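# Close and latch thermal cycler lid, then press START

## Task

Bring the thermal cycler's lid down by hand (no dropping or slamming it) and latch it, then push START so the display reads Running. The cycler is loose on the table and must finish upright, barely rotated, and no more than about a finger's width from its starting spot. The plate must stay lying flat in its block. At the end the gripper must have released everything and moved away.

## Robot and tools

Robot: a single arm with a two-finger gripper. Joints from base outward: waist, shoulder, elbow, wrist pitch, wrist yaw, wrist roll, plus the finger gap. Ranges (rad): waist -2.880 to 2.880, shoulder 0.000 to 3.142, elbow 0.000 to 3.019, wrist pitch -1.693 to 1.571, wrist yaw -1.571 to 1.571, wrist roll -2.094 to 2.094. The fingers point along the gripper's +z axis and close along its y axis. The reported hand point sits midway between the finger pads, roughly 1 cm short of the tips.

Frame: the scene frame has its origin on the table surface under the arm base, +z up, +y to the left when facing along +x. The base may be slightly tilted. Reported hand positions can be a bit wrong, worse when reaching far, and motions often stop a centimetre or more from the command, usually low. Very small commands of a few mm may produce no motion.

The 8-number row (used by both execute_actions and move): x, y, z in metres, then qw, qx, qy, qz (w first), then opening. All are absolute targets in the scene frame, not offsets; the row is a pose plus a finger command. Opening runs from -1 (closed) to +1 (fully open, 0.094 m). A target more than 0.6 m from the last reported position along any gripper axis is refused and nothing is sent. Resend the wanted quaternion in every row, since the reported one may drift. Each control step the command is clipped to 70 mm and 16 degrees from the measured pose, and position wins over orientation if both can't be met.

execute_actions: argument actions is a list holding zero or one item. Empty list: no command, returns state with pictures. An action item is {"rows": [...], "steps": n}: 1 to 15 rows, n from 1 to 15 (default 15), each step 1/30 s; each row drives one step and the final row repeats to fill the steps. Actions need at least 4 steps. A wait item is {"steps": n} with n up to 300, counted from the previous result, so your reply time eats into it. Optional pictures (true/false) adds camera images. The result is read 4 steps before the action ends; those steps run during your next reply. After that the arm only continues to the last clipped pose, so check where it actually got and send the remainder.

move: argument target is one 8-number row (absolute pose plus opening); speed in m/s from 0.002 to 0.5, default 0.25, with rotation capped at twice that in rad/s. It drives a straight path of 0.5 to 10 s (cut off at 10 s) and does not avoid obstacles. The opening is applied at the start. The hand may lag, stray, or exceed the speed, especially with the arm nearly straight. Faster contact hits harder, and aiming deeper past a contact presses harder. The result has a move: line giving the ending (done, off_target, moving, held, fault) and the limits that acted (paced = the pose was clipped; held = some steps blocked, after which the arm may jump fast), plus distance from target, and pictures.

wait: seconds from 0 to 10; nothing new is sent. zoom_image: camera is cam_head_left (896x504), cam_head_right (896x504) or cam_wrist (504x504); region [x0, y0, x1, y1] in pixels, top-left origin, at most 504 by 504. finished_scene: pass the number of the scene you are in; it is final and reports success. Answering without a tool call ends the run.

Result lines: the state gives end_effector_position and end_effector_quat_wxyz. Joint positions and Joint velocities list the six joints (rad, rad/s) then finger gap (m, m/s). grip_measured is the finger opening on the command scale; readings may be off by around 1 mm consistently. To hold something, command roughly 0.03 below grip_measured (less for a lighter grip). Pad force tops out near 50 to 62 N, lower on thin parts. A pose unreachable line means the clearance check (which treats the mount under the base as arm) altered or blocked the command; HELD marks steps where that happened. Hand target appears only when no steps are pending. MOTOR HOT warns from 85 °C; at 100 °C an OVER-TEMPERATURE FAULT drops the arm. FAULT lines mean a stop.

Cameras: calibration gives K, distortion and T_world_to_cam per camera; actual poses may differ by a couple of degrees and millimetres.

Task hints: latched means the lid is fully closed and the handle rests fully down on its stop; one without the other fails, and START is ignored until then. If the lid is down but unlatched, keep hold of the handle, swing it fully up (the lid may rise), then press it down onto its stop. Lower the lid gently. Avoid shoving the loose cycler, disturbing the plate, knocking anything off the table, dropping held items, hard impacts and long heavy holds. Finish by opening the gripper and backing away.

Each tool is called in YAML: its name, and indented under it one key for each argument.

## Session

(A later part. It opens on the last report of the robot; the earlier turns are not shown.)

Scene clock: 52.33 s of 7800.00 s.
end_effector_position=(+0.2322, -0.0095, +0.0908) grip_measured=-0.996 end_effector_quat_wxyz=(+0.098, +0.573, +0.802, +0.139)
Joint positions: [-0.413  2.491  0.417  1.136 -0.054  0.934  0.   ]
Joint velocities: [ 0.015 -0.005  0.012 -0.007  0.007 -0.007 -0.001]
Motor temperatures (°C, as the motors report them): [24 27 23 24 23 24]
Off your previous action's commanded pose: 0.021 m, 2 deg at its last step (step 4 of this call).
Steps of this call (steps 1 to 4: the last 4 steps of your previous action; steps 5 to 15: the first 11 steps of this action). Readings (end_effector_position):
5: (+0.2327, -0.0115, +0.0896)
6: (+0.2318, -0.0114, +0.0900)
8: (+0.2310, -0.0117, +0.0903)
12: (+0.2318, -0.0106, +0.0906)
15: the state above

execute_actions:
  actions:
    - {"rows":[[0.2164,-0.0020,0.0987,0.083,0.573,0.804,0.136,-1],[0.2162,-0.0012,0.0985,0.082,0.573,0.804,0.136,-1]],"steps":15}
  pictures: true

Scene clock: 52.83 s of 7800.00 s.
end_effector_position=(+0.2326, -0.0086, +0.0910) grip_measured=-0.996 end_effector_quat_wxyz=(+0.098, +0.574, +0.801, +0.140)
Joint positions: [-0.409  2.491  0.417  1.137 -0.051  0.94   0.   ]
Joint velocities: [-0.015 -0.005  0.002 -0.012 -0.022  0.022  0.001]
Motor temperatures (°C, as the motors report them): [24 27 23 24 23 24]
Off your previous action's commanded pose: 0.019 m, 2 deg at its last step (step 4 of this call).
Steps of this call (steps 1 to 4: the last 4 steps of your previous action; steps 5 to 15: the first 11 steps of this action). Readings (end_effector_position):
5: (+0.2323, -0.0095, +0.0908)
6: (+0.2323, -0.0095, +0.0908)
8: (+0.2324, -0.0093, +0.0908)
12: (+0.2325, -0.0087, +0.0909)
15: the state above
camera_calibration (this result's frames):
cam_wrist: T_world_to_cam=[[-0.890272, -0.297236, -0.34506, 0.236969], [-0.44888, 0.700712, 0.554535, 0.0688468], [0.0769601, 0.648578, -0.757248, 0.172571], [0, 0, 0, 1]] pos_world=[0.22859, -0.0897316, 0.17427]

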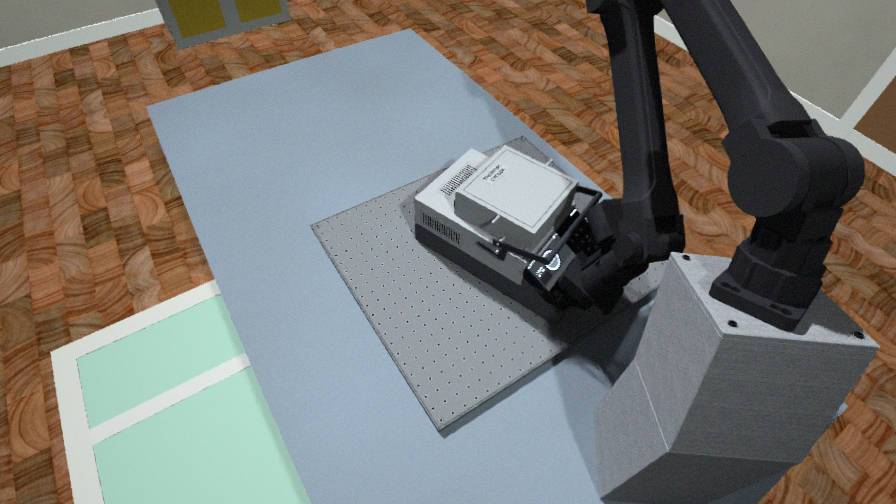

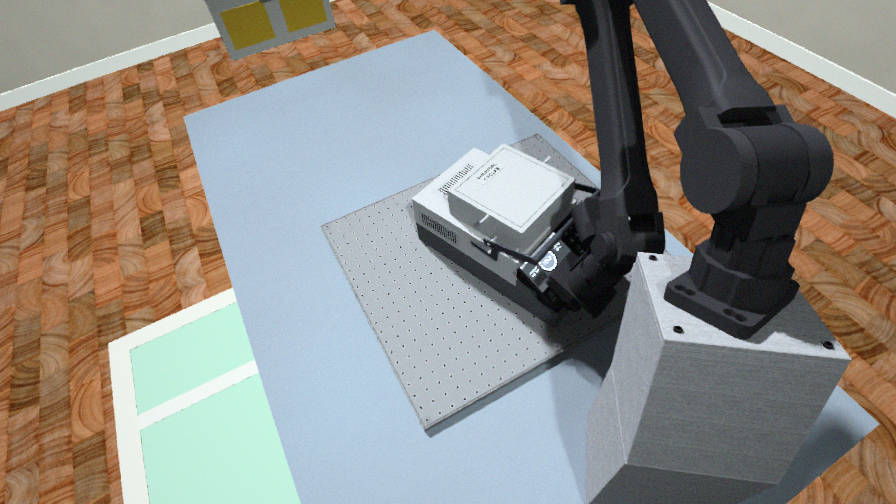

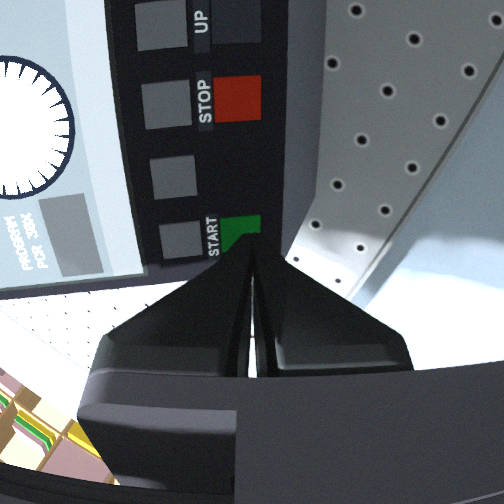

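execute_actions:
  actions:
    - {"rows":[[0.220,-0.004,0.0972,0.086,0.575,0.803,0.136,-1],[0.224,-0.006,0.0954,0.090,0.575,0.802,0.1375,-1],[0.227,-0.007,0.0939,0.093,0.575,0.802,0.1385,-1],[0.230,-0.0078,0.0923,0.0955,0.574,0.801,0.139,-1],[0.232,-0.0083,0.0913,0.0975,0.574,0.801,0.140,-1],[0.234,-0.0087,0.0902,0.099,0.574,0.801,0.1405,-1],[0.236,-0.0092,0.0892,0.101,0.574,0.801,0.141,-1],[0.238,-0.0096,0.0881,0.103,0.573,0.800,0.1415,-1],[0.240,-0.0101,0.0871,0.105,0.573,0.800,0.142,-1],[0.242,-0.0105,0.086,0.107,0.573,0.800,0.143,-1],[0.245,-0.0112,0.0844,0.110,0.573,0.800,0.144,-1],[0.248,-0.0119,0.0828,0.113,0.572,0.799,0.145,-1],[0.251,-0.0126,0.0812,0.116,0.572,0.799,0.146,-1],[0.254,-0.0133,0.0796,0.119,0.572,0.799,0.147,-1],[0.257,-0.014,0.078,0.122,0.571,0.798,0.148,-1]],"steps":15}

execute_actions:
  actions:
    - {"steps":14}
  pictures: true

Scene clock: 53.50 s of 7800.00 s.
end_effector_position=(+0.2375, -0.0097, +0.0887) grip_measured=-0.996 end_effector_quat_wxyz=(+0.102, +0.574, +0.800, +0.141)
Joint positions: [-0.409  2.491  0.428  1.137 -0.051  0.941  0.   ]
Joint velocities: [ 0.015 -0.005  0.134  0.002  0.037  0.007  0.   ]
Motor temperatures (°C, as the motors report them): [24 27 24 24 23 24]
Off your previous action's commanded pose: 0.019 m, 2 deg at its last step (step 4 of this call).
Steps of this call (steps 1 to 4: the last 4 steps of your previous action; steps 5 to 9: nothing new was sent; steps 10 to 20: the first 11 steps of this action). Readings (end_effector_position):
10: (+0.2326, -0.0086, +0.0910)
11: (+0.2326, -0.0086, +0.0910)
13: (+0.2326, -0.0086, +0.0910)
17: (+0.2329, -0.0087, +0.0908)
20: the state above

Scene clock: 53.97 s of 7800.00 s.
end_effector_position=(+0.2397, -0.0102, +0.0876) grip_measured=-0.996 end_effector_quat_wxyz=(+0.104, +0.574, +0.800, +0.142)
Joint positions: [-0.409  2.491  0.433  1.136 -0.051  0.941  0.   ]
Joint velocities: [-0.005 -0.005 -0.017 -0.007 -0.007 -0.022  0.001]
Motor temperatures (°C, as the motors report them): [24 27 23 24 23 24]
Hand target: +0.257, -0.014, +0.079; +0.122, +0.571, +0.798, +0.148
Off the commanded pose: 0.020 m, 2 deg.
Kept back: nothing.
Steps of this call (steps 1 to 4: the last 4 steps of your previous action; steps 5 to 14: nothing new was sent). Readings (end_effector_position):
1: (+0.2391, -0.0100, +0.0878)
2: (+0.2391, -0.0100, +0.0878)
4: (+0.2397, -0.0102, +0.0876)
8: (+0.2397, -0.0102, +0.0876)
14: the state above
camera_calibration (this result's frames):
cam_wrist: T_world_to_cam=[[-0.886354, -0.295983, -0.356049, 0.241699], [-0.454336, 0.704142, 0.545677, 0.0771155], [0.0891977, 0.645429, -0.758595, 0.16765], [0, 0, 0, 1]] pos_world=[0.234313, -0.0909673, 0.171155]

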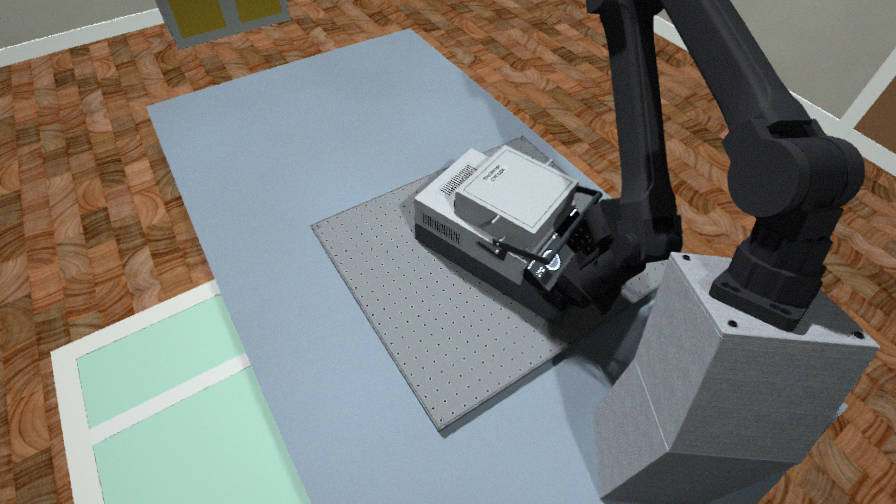

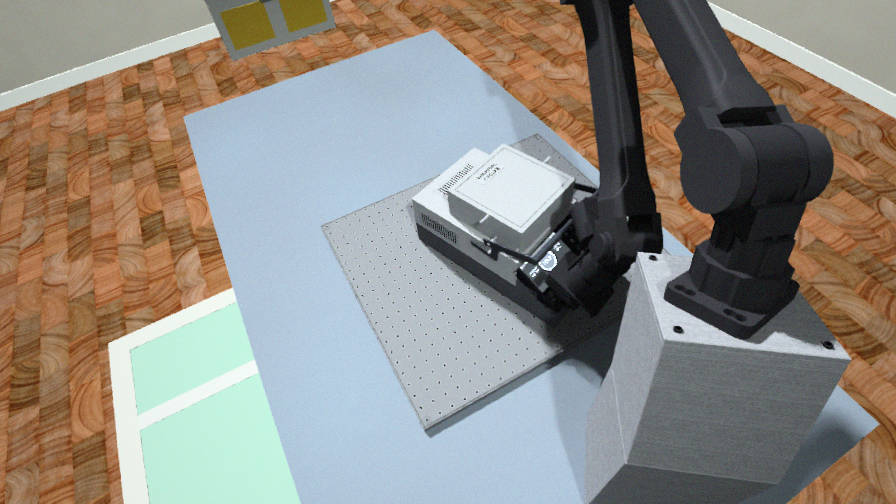

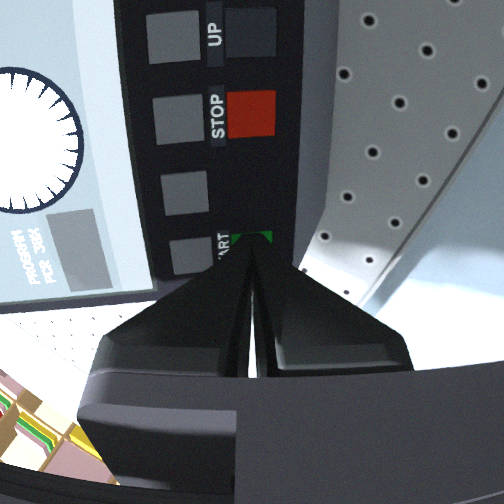

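Well centred. Push harder.

execute_actions:
  actions:
    - {"rows":[[0.260,-0.0147,0.0762,0.125,0.571,0.798,0.149,-1],[0.263,-0.0154,0.0744,0.128,0.570,0.798,0.150,-1],[0.266,-0.0161,0.0726,0.131,0.570,0.797,0.151,-1],[0.269,-0.0168,0.0708,0.134,0.570,0.797,0.152,-1],[0.272,-0.0175,0.069,0.137,0.569,0.797,0.153,-1],[0.275,-0.0182,0.067,0.140,0.569,0.796,0.154,-1],[0.278,-0.0189,0.065,0.143,0.569,0.796,0.155,-1]],"steps":15}
  pictures: true

Scene clock: 54.50 s of 7800.00 s.
end_effector_position=(+0.2410, -0.0104, +0.0869) grip_measured=-0.996 end_effector_quat_wxyz=(+0.106, +0.573, +0.801, +0.142)
Joint positions: [-0.409  2.492  0.436  1.136 -0.052  0.938  0.   ]
Joint velocities: [ 0.005  0.005  0.012  0.007  0.007  0.007 -0.001]
Motor temperatures (°C, as the motors report them): [24 27 23 24 23 24]
Steps of this call (steps 1 to 5: nothing new was sent; steps 6 to 16: the first 11 steps of this action). Readings (end_effector_position):
6: (+0.2399, -0.0102, +0.0875)
7: (+0.2400, -0.0102, +0.0874)
9: (+0.2406, -0.0104, +0.0872)
13: (+0.2410, -0.0104, +0.0869)
16: the state above
camera_calibration (this result's frames):
cam_wrist: T_world_to_cam=[[-0.884529, -0.298759, -0.358263, 0.242278], [-0.45776, 0.703744, 0.543323, 0.0792684], [0.0898028, 0.644583, -0.759242, 0.167039], [0, 0, 0, 1]] pos_world=[0.235587, -0.0910724, 0.170554]

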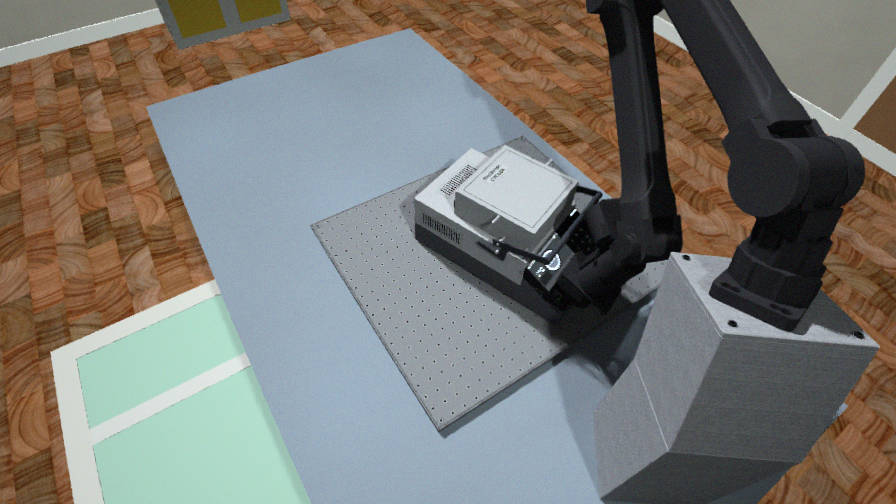

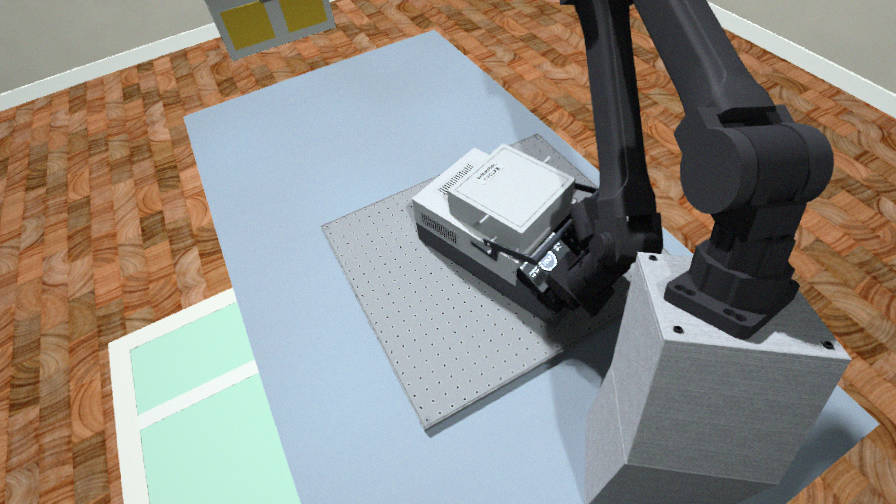

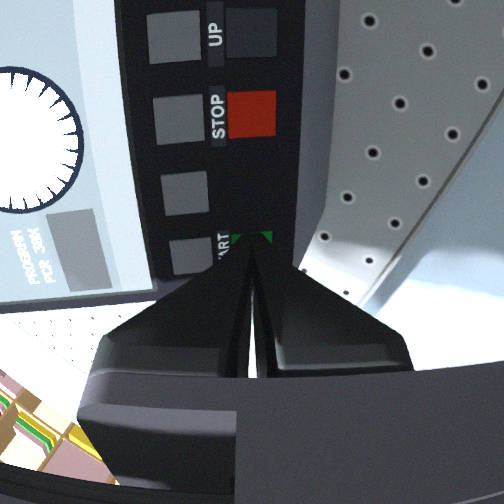

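execute_actions:
  actions:
    - {"rows":[[0.270,-0.017,0.070,0.135,0.570,0.797,0.152,-1],[0.262,-0.015,0.075,0.127,0.570,0.798,0.150,-1],[0.254,-0.0133,0.0796,0.119,0.572,0.799,0.147,-1],[0.246,-0.0114,0.084,0.111,0.572,0.800,0.144,-1],[0.239,-0.010,0.088,0.104,0.573,0.800,0.142,-1],[0.234,-0.009,0.092,0.101,0.572,0.802,0.142,-1],[0.230,-0.008,0.096,0.101,0.572,0.802,0.142,-1],[0.227,-0.008,0.100,0.101,0.572,0.802,0.142,-1],[0.224,-0.008,0.104,0.101,0.572,0.802,0.142,-1],[0.222,-0.008,0.108,0.101,0.572,0.802,0.142,-1],[0.220,-0.008,0.112,0.101,0.572,0.802,0.142,-1],[0.219,-0.008,0.116,0.101,0.572,0.802,0.142,-1],[0.218,-0.008,0.12,0.101,0.572,0.802,0.142,-1]],"steps":15}

move:
  target: [0.222,-0.005,0.108,0.031,0.582,0.790,0.191,-1]
  speed: 0.1

Scene clock: 55.53 s of 7800.00 s.
end_effector_position=(+0.2385, -0.0108, +0.0942) grip_measured=-0.996 end_effector_quat_wxyz=(+0.113, +0.572, +0.800, +0.144)
Joint positions: [-0.409  2.492  0.414  1.172 -0.052  0.938  0.   ]
Joint velocities: [-0.005  0.005 -0.208  0.266 -0.037 -0.037  0.   ]
Motor temperatures (°C, as the motors report them): [24 27 23 24 23 24]
Off your previous action's commanded pose: 0.044 m, 5 deg at its last step (step 4 of this call).
Steps of this call (steps 1 to 4: the last 4 steps of your previous action; steps 5 to 20: nothing new was sent; steps 21 to 31: the first 11 steps of this action). Readings (end_effector_position):
21: (+0.2410, -0.0104, +0.0869)
22: (+0.2403, -0.0102, +0.0872)
24: (+0.2393, -0.0100, +0.0876)
28: (+0.2386, -0.0100, +0.0893)
31: the state above

Scene clock: 57.07 s of 7800.00 s.
end_effector_position=(+0.2185, -0.0013, +0.1080) grip_measured=-0.996 end_effector_quat_wxyz=(+0.026, +0.581, +0.791, +0.189)
Joint positions: [-0.489  2.395  0.383  0.962 -0.228  0.91   0.   ]
Joint velocities: [-0.005 -0.015 -0.007 -0.022  0.007 -0.022  0.001]
Motor temperatures (°C, as the motors report them): [24 27 24 24 23 24]
Hand target: +0.222, -0.006, +0.108; +0.030, +0.581, +0.791, +0.189
Off your previous action's commanded pose: 0.017 m, 1 deg at its last step (step 4 of this call).
Off the commanded pose: 0.005 m, 1 deg.
Kept back: nothing.
move: done
camera_calibration (this result's frames):
cam_wrist: T_world_to_cam=[[-0.908308, -0.246742, -0.33778, 0.235733], [-0.417106, 0.595276, 0.686782, 0.0265809], [0.0316148, 0.764699, -0.643611, 0.179601], [0, 0, 0, 1]] pos_world=[0.219527, -0.0949987, 0.176964]

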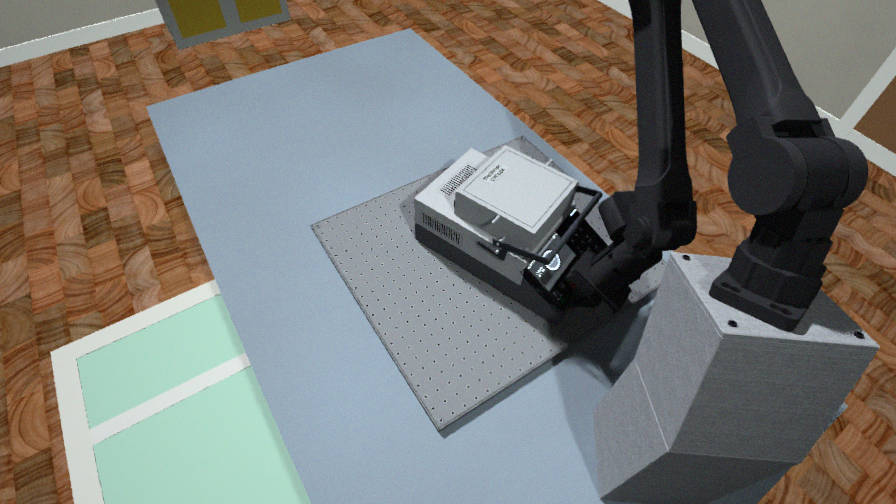

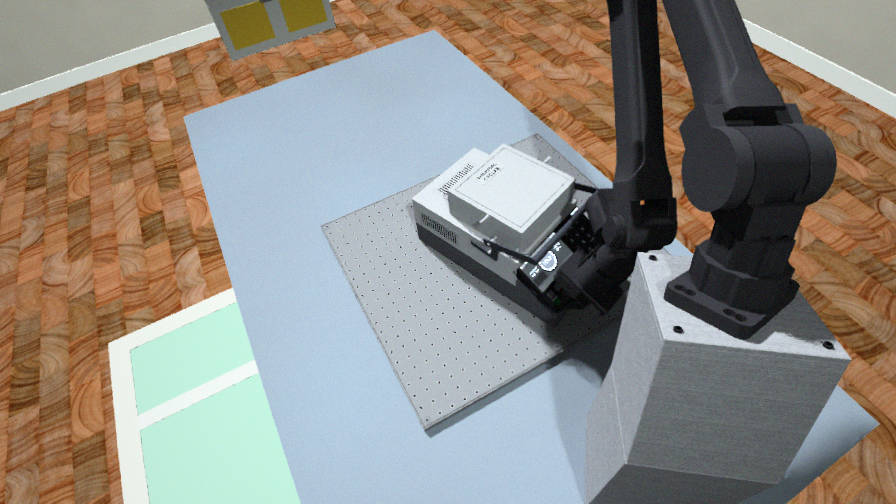

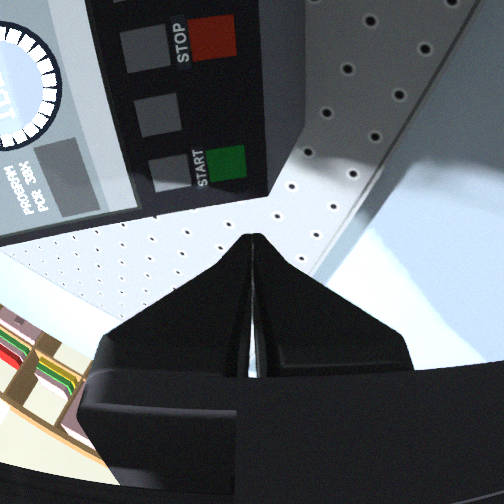

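move:
  target: [0.229,-0.0075,0.094,0.031,0.582,0.790,0.191,-1]
  speed: 0.03

Scene clock: 58.20 s of 7800.00 s.
end_effector_position=(+0.2346, -0.0065, +0.0976) grip_measured=-0.996 end_effector_quat_wxyz=(+0.037, +0.579, +0.791, +0.193)
Joint positions: [-0.493  2.395  0.426  0.943 -0.234  0.906  0.   ]
Joint velocities: [-0.015 -0.005  0.012 -0.002  0.007  0.007 -0.001]
Motor temperatures (°C, as the motors report them): [24 27 24 24 23 25]
Hand target: +0.229, -0.008, +0.094; +0.031, +0.582, +0.790, +0.191
Off the commanded pose: 0.007 m, 1 deg.
Kept back: nothing.
move: done
camera_calibration (this result's frames):
cam_wrist: T_world_to_cam=[[-0.900663, -0.246873, -0.357576, 0.245675], [-0.431862, 0.599454, 0.673907, 0.0482841], [0.0479811, 0.761386, -0.646521, 0.172833], [0, 0, 0, 1]] pos_world=[0.233829, -0.0998865, 0.167049]

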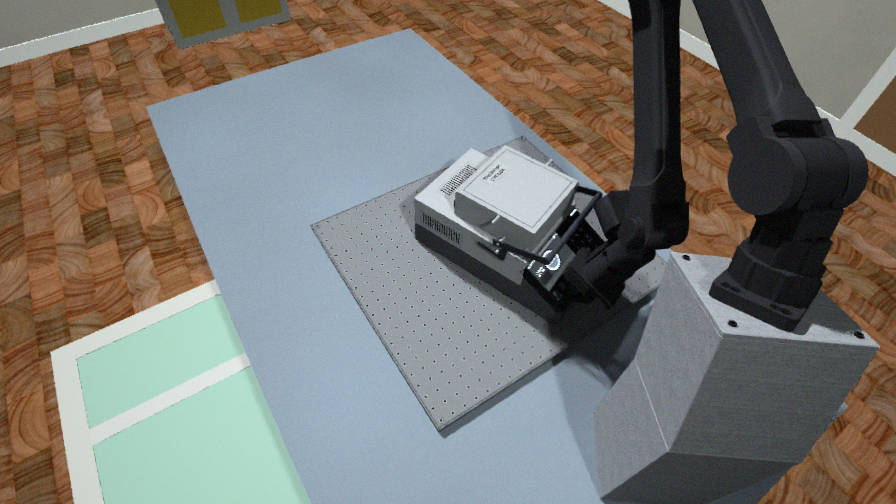

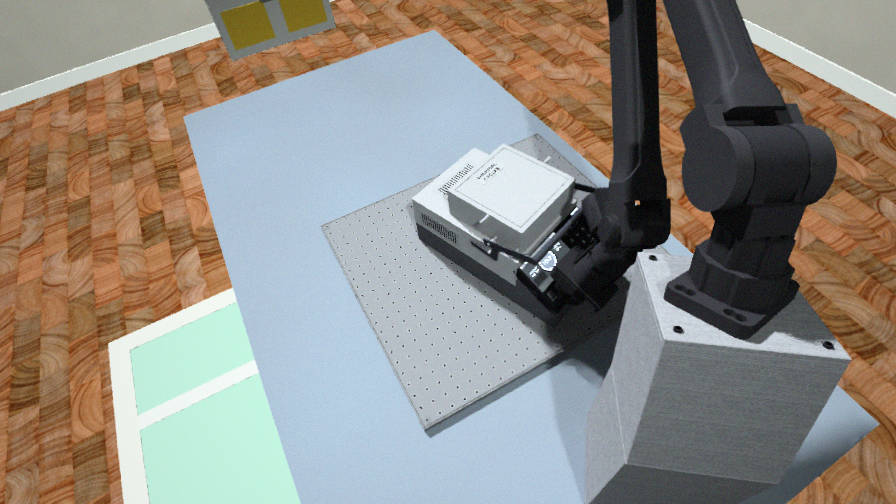

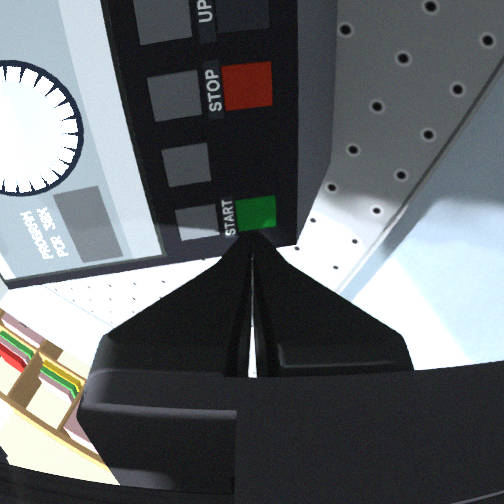

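execute_actions:
  actions:
    - {"rows":[[0.2288,-0.0077,0.0932,0.031,0.582,0.790,0.191,-1],[0.2286,-0.0079,0.0924,0.031,0.582,0.790,0.191,-1],[0.2285,-0.0081,0.0916,0.031,0.582,0.790,0.191,-1],[0.2285,-0.0083,0.0908,0.031,0.582,0.790,0.191,-1],[0.2285,-0.0085,0.09,0.031,0.582,0.790,0.191,-1],[0.2285,-0.0087,0.0892,0.031,0.582,0.790,0.191,-1],[0.2285,-0.009,0.0885,0.031,0.582,0.790,0.191,-1]],"steps":15}

execute_actions:
  actions:
    - {"steps":8}
  pictures: true

Scene clock: 58.73 s of 7800.00 s.
end_effector_position=(+0.2322, -0.0073, +0.0916) grip_measured=-0.996 end_effector_quat_wxyz=(+0.035, +0.580, +0.791, +0.192)
Joint positions: [-0.502  2.415  0.438  0.943 -0.238  0.899  0.   ]
Joint velocities: [-0.015 -0.005  0.002 -0.022 -0.066 -0.022  0.   ]
Motor temperatures (°C, as the motors report them): [24 27 24 24 23 25]
Steps of this call (steps 1 to 5: nothing new was sent; steps 6 to 16: the first 11 steps of this action). Readings (end_effector_position):
6: (+0.2344, -0.0064, +0.0976)
7: (+0.2343, -0.0063, +0.0974)
9: (+0.2339, -0.0061, +0.0963)
13: (+0.2328, -0.0067, +0.0928)
16: the state above

Scene clock: 59.00 s of 7800.00 s.
end_effector_position=(+0.2322, -0.0073, +0.0916) grip_measured=-0.996 end_effector_quat_wxyz=(+0.035, +0.580, +0.791, +0.192)
Joint positions: [-0.503  2.415  0.438  0.943 -0.238  0.897  0.   ]
Joint velocities: [-0.015 -0.005  0.002 -0.002 -0.081  0.037 -0.001]
Motor temperatures (°C, as the motors report them): [24 27 24 24 23 25]
Hand target: +0.228, -0.009, +0.088; +0.031, +0.582, +0.790, +0.191
Off the commanded pose: 0.005 m, 1 deg.
Kept back: nothing.
Steps of this call (steps 1 to 4: the last 4 steps of your previous action; steps 5 to 8: nothing new was sent). Readings (end_effector_position):
1: (+0.2322, -0.0074, +0.0915)
2: (+0.2322, -0.0073, +0.0916)
4: (+0.2322, -0.0073, +0.0916)
8: the state above
camera_calibration (this result's frames):
cam_wrist: T_world_to_cam=[[-0.902372, -0.246872, -0.353241, 0.241123], [-0.428679, 0.59838, 0.676887, 0.0508128], [0.0442682, 0.762231, -0.64579, 0.170454], [0, 0, 0, 1]] pos_world=[0.231819, -0.100804, 0.160858]

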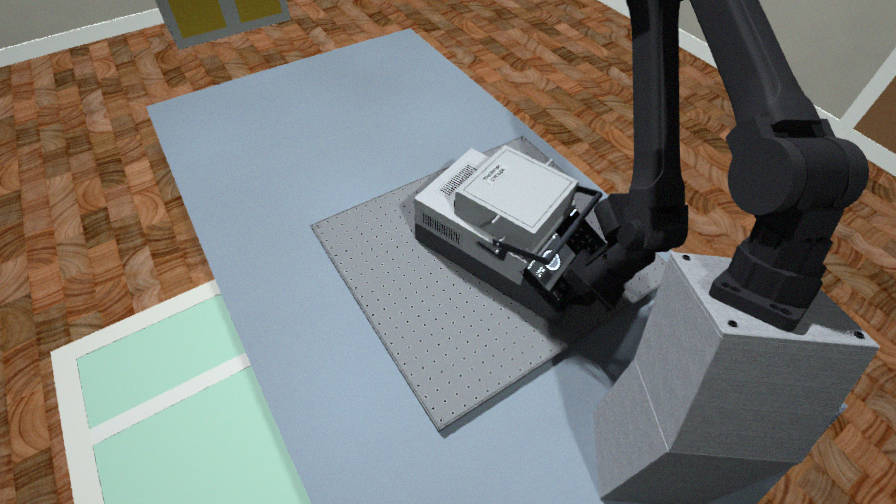

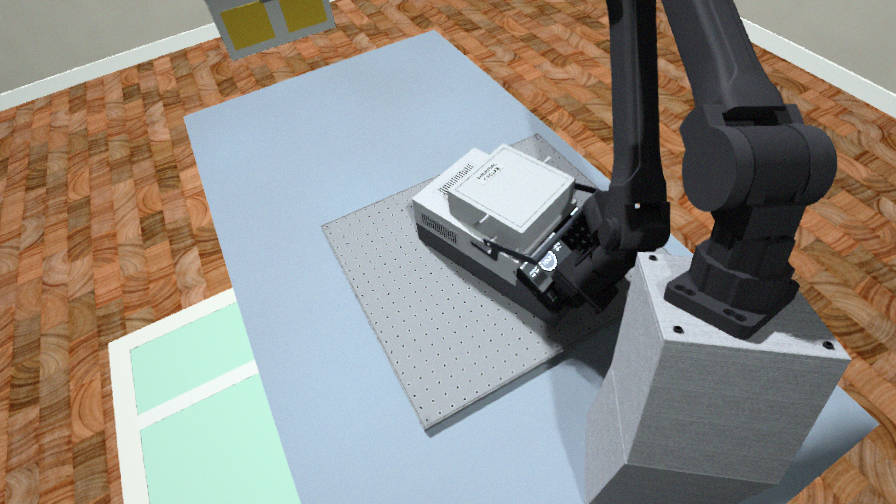

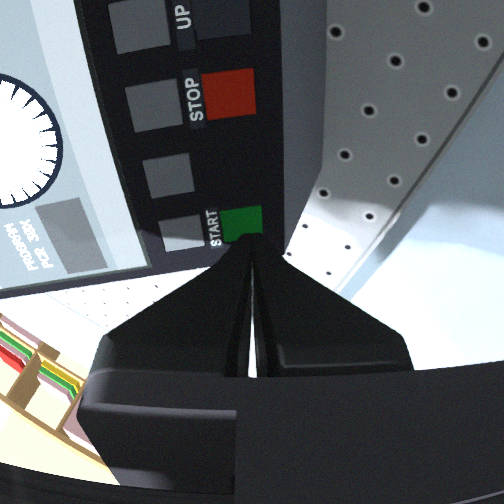

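Elbow-line approach.

execute_actions:
  actions:
    - {"rows":[[0.2305,-0.009,0.0878,0.033,0.582,0.790,0.1915,-1],[0.2325,-0.009,0.087,0.035,0.581,0.790,0.192,-1],[0.2345,-0.0092,0.0862,0.037,0.581,0.790,0.193,-1],[0.2365,-0.0095,0.0854,0.039,0.581,0.790,0.1935,-1],[0.2385,-0.0099,0.0846,0.041,0.580,0.790,0.194,-1],[0.2405,-0.0104,0.0838,0.043,0.580,0.790,0.195,-1],[0.243,-0.011,0.0827,0.0455,0.580,0.790,0.196,-1],[0.246,-0.0118,0.0813,0.0485,0.579,0.790,0.197,-1],[0.249,-0.0126,0.080,0.0515,0.579,0.790,0.198,-1],[0.252,-0.0134,0.0785,0.0545,0.578,0.790,0.199,-1],[0.255,-0.0142,0.077,0.0575,0.578,0.790,0.200,-1]],"steps":15}

execute_actions:
  actions:
    - {"steps":10}
  pictures: true

Scene clock: 59.53 s of 7800.00 s.
end_effector_position=(+0.2395, -0.0096, +0.0879) grip_measured=-0.996 end_effector_quat_wxyz=(+0.042, +0.579, +0.791, +0.195)
Joint positions: [-0.503  2.416  0.454  0.943 -0.239  0.897  0.   ]
Joint velocities: [ 0.005 -0.005 -0.012  0.007  0.022  0.007 -0.001]
Motor temperatures (°C, as the motors report them): [24 27 24 24 23 25]
Steps of this call (steps 1 to 5: nothing new was sent; steps 6 to 16: the first 11 steps of this action). Readings (end_effector_position):
6: (+0.2322, -0.0073, +0.0916)
7: (+0.2325, -0.0075, +0.0914)
9: (+0.2346, -0.0081, +0.0904)
13: (+0.2387, -0.0095, +0.0884)
16: the state above

Scene clock: 59.87 s of 7800.00 s.
end_effector_position=(+0.2395, -0.0096, +0.0879) grip_measured=-0.996 end_effector_quat_wxyz=(+0.042, +0.579, +0.791, +0.195)
Joint positions: [-0.503  2.416  0.454  0.943 -0.239  0.897  0.   ]
Joint velocities: [-0.005  0.005 -0.032 -0.022 -0.037 -0.037  0.001]
Motor temperatures (°C, as the motors report them): [24 27 23 24 23 25]
Hand target: +0.255, -0.015, +0.078; +0.057, +0.578, +0.789, +0.200
Off the commanded pose: 0.019 m, 2 deg.
Kept back: nothing.
Steps of this call (steps 1 to 4: the last 4 steps of your previous action; steps 5 to 10: nothing new was sent). Readings (end_effector_position):
1: (+0.2395, -0.0096, +0.0879)
2: (+0.2395, -0.0096, +0.0879)
4: (+0.2395, -0.0096, +0.0879)
8: (+0.2395, -0.0096, +0.0879)
10: the state above
camera_calibration (this result's frames):
cam_wrist: T_world_to_cam=[[-0.897743, -0.247104, -0.364688, 0.245784], [-0.437125, 0.602287, 0.667962, 0.0606917], [0.0545907, 0.759072, -0.648714, 0.167255], [0, 0, 0, 1]] pos_world=[0.23805, -0.102778, 0.157596]

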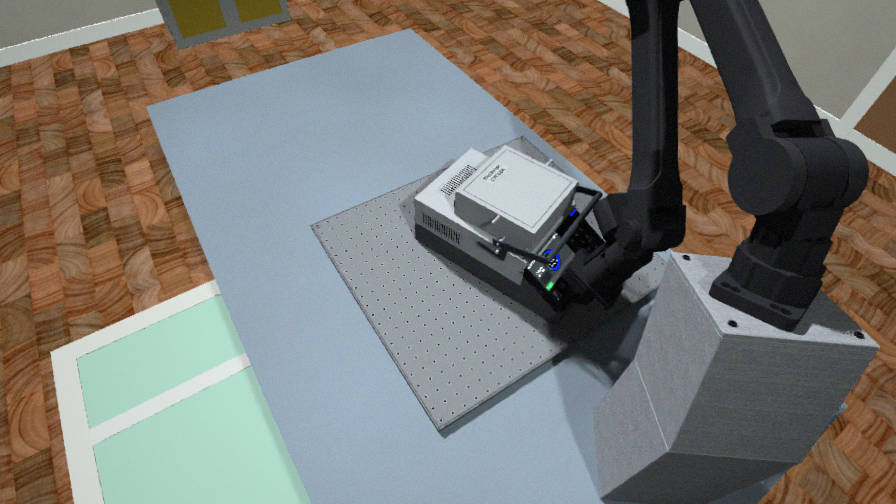

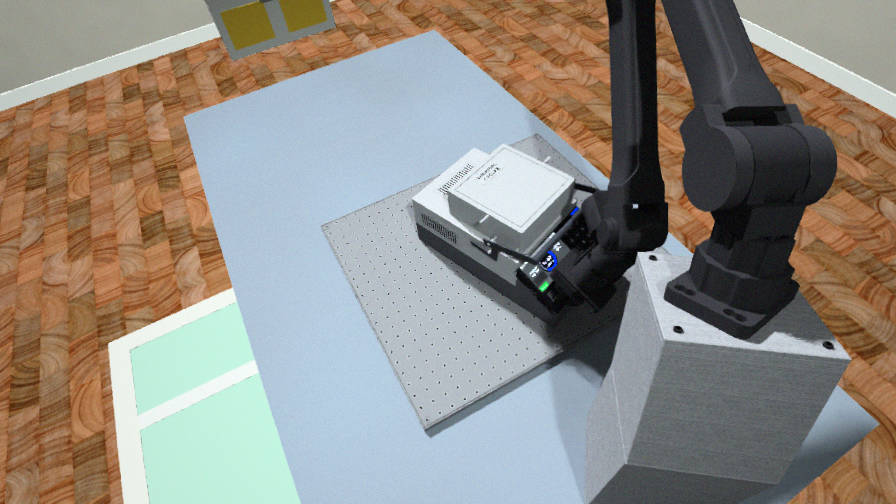

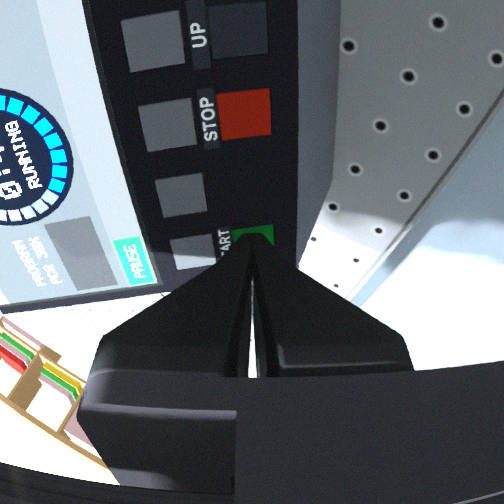

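Running. Retreat.

move:
  target: [0.205,0.0,0.14,0.035,0.58,0.791,0.192,-1]
  speed: 0.1

move:
  target: [0.21,0.03,0.27,0.035,0.58,0.791,0.192,-1]
  speed: 0.15

Scene clock: 61.07 s of 7800.00 s.
end_effector_position=(+0.2118, -0.0045, +0.1292) grip_measured=-0.996 end_effector_quat_wxyz=(+0.041, +0.581, +0.790, +0.193)
Joint positions: [-0.502  2.37   0.319  1.03  -0.235  0.902  0.   ]
Joint velocities: [-0.005 -0.005 -0.027  0.002 -0.051  0.022 -0.   ]
Motor temperatures (°C, as the motors report them): [24 27 24 24 23 24]
Hand target: +0.204, +0.000, +0.139; +0.035, +0.580, +0.791, +0.192
Off the commanded pose: 0.014 m, 1 deg.
Kept back: nothing.
move: off_target
camera_calibration (this result's frames):
cam_wrist: T_world_to_cam=[[-0.900437, -0.243685, -0.360321, 0.237279], [-0.431493, 0.605156, 0.669029, 0.0165279], [0.0550182, 0.757894, -0.650053, 0.191773], [0, 0, 0, 1]] pos_world=[0.210235, -0.0975243, 0.199101]

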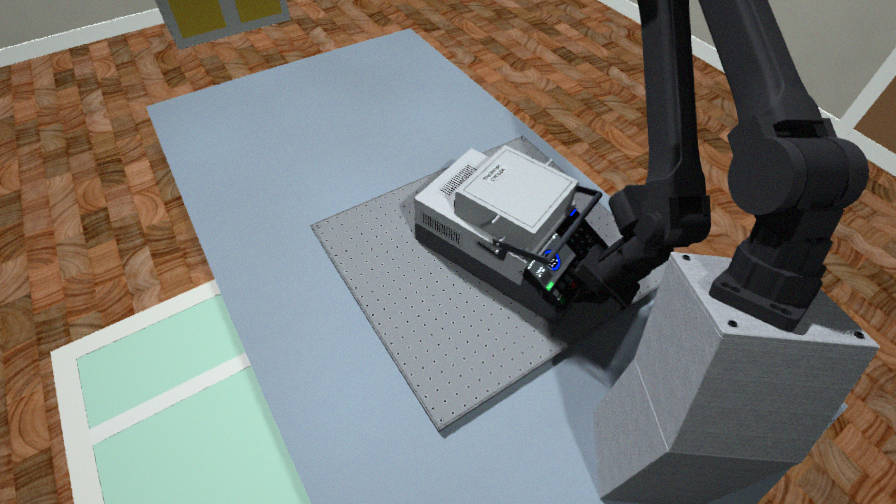

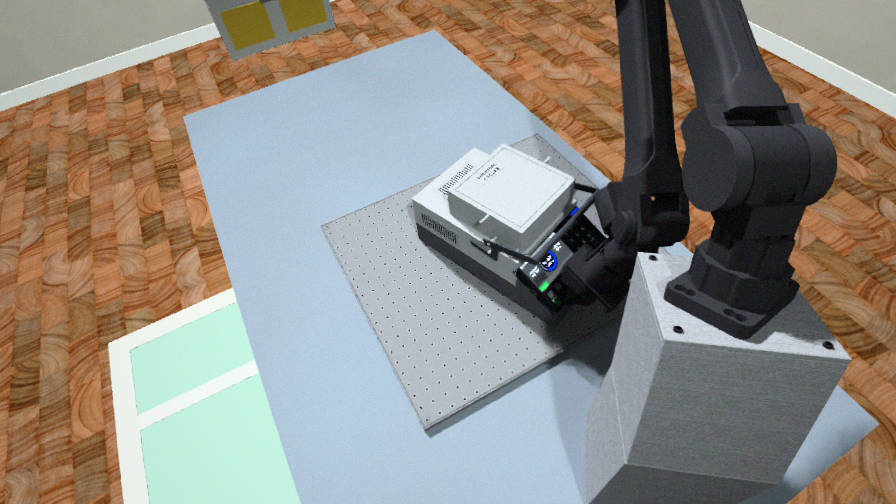

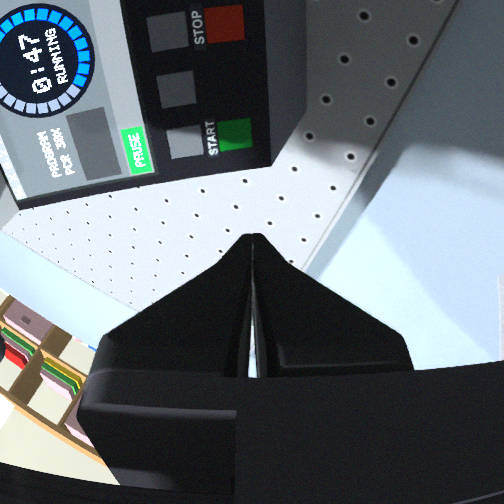

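Scene clock: 62.60 s of 7800.00 s.
end_effector_position=(+0.2164, +0.0292, +0.2729) grip_measured=-0.996 end_effector_quat_wxyz=(+0.042, +0.581, +0.789, +0.197)
Joint positions: [-0.177  1.537  0.055  0.509 -0.063  1.18   0.   ]
Joint velocities: [ 0.005 -0.015 -0.002 -0.022 -0.007  0.022  0.   ]
Motor temperatures (°C, as the motors report them): [24 27 24 24 23 24]
Hand target: +0.211, +0.032, +0.273; +0.036, +0.580, +0.790, +0.194
Off the commanded pose: 0.007 m, 1 deg.
Kept back: nothing.
move: done
camera_calibration (this result's frames):
cam_wrist: T_world_to_cam=[[-0.89799, -0.241108, -0.368078, 0.30294], [-0.435855, 0.602177, 0.668889, -0.0969241], [0.0603734, 0.761084, -0.645837, 0.257029], [0, 0, 0, 1]] pos_world=[0.214274, -0.0642138, 0.342336]

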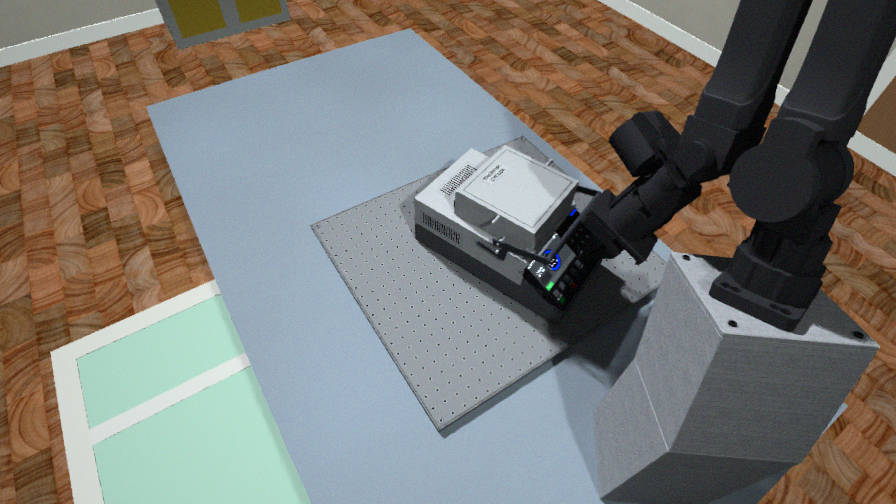

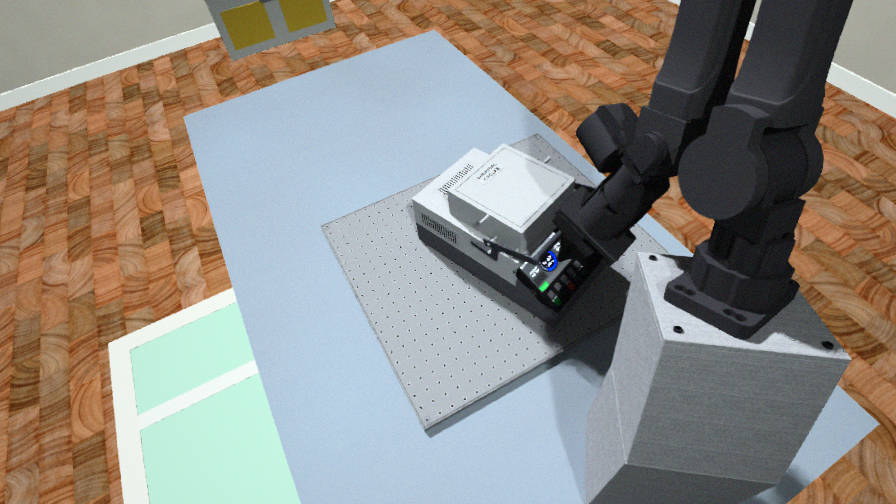

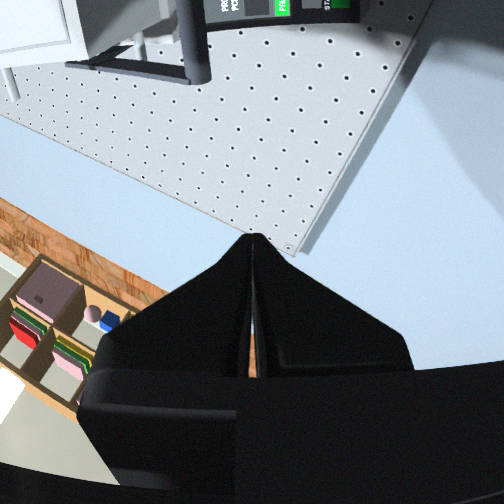

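move:
  target: [0.27,0.17,0.36,0.035,0.58,0.791,0.192,-1]
  speed: 0.2

Scene clock: 64.27 s of 7800.00 s.
end_effector_position=(+0.2646, +0.1676, +0.3619) grip_measured=-0.996 end_effector_quat_wxyz=(+0.034, +0.579, +0.791, +0.194)
Joint positions: [ 0.555  1.285  0.325 -0.114  0.319  1.805  0.   ]
Joint velocities: [-0.005 -0.015  0.017  0.007 -0.037 -0.037  0.   ]
Motor temperatures (°C, as the motors report them): [24 27 24 24 23 24]
Hand target: +0.270, +0.173, +0.365; +0.035, +0.581, +0.789, +0.196
Off the commanded pose: 0.006 m, 0 deg.
Kept back: nothing.
move: done
camera_calibration (this result's frames):
cam_wrist: T_world_to_cam=[[-0.901329, -0.247879, -0.355192, 0.409628], [-0.43102, 0.594243, 0.679041, -0.222421], [0.0427505, 0.765134, -0.64245, 0.208908], [0, 0, 0, 1]] pos_world=[0.264411, 0.0738676, 0.430742]

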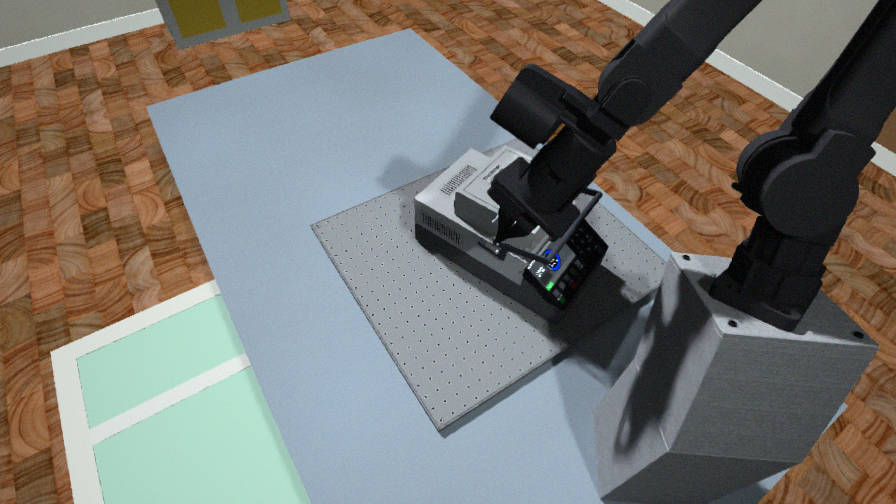

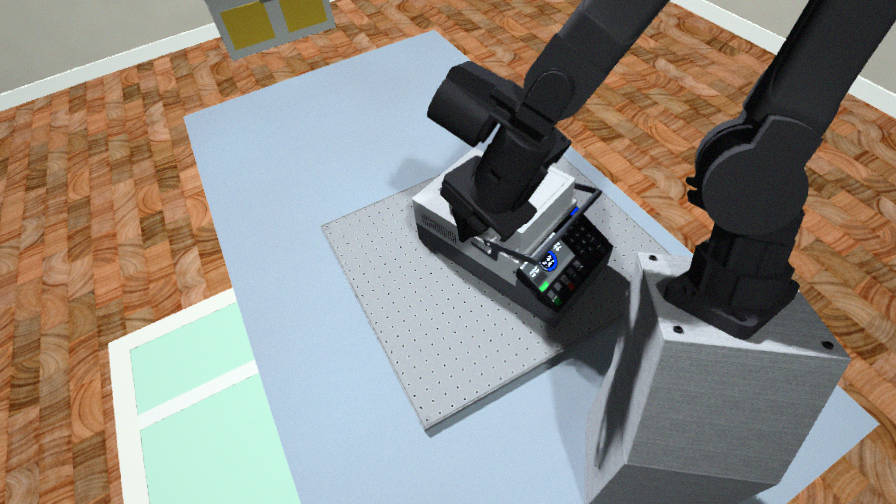

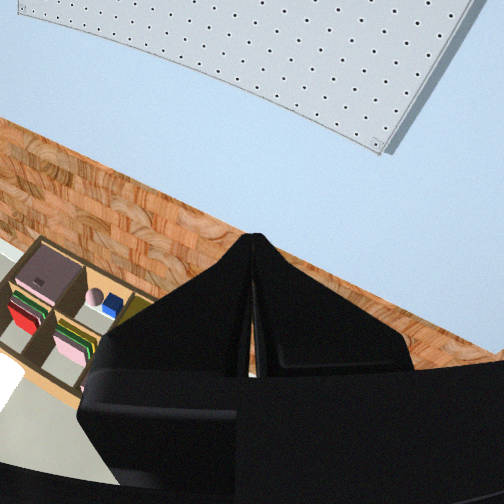

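finished_scene:
  scene: 2

The scene is finished: the task was done.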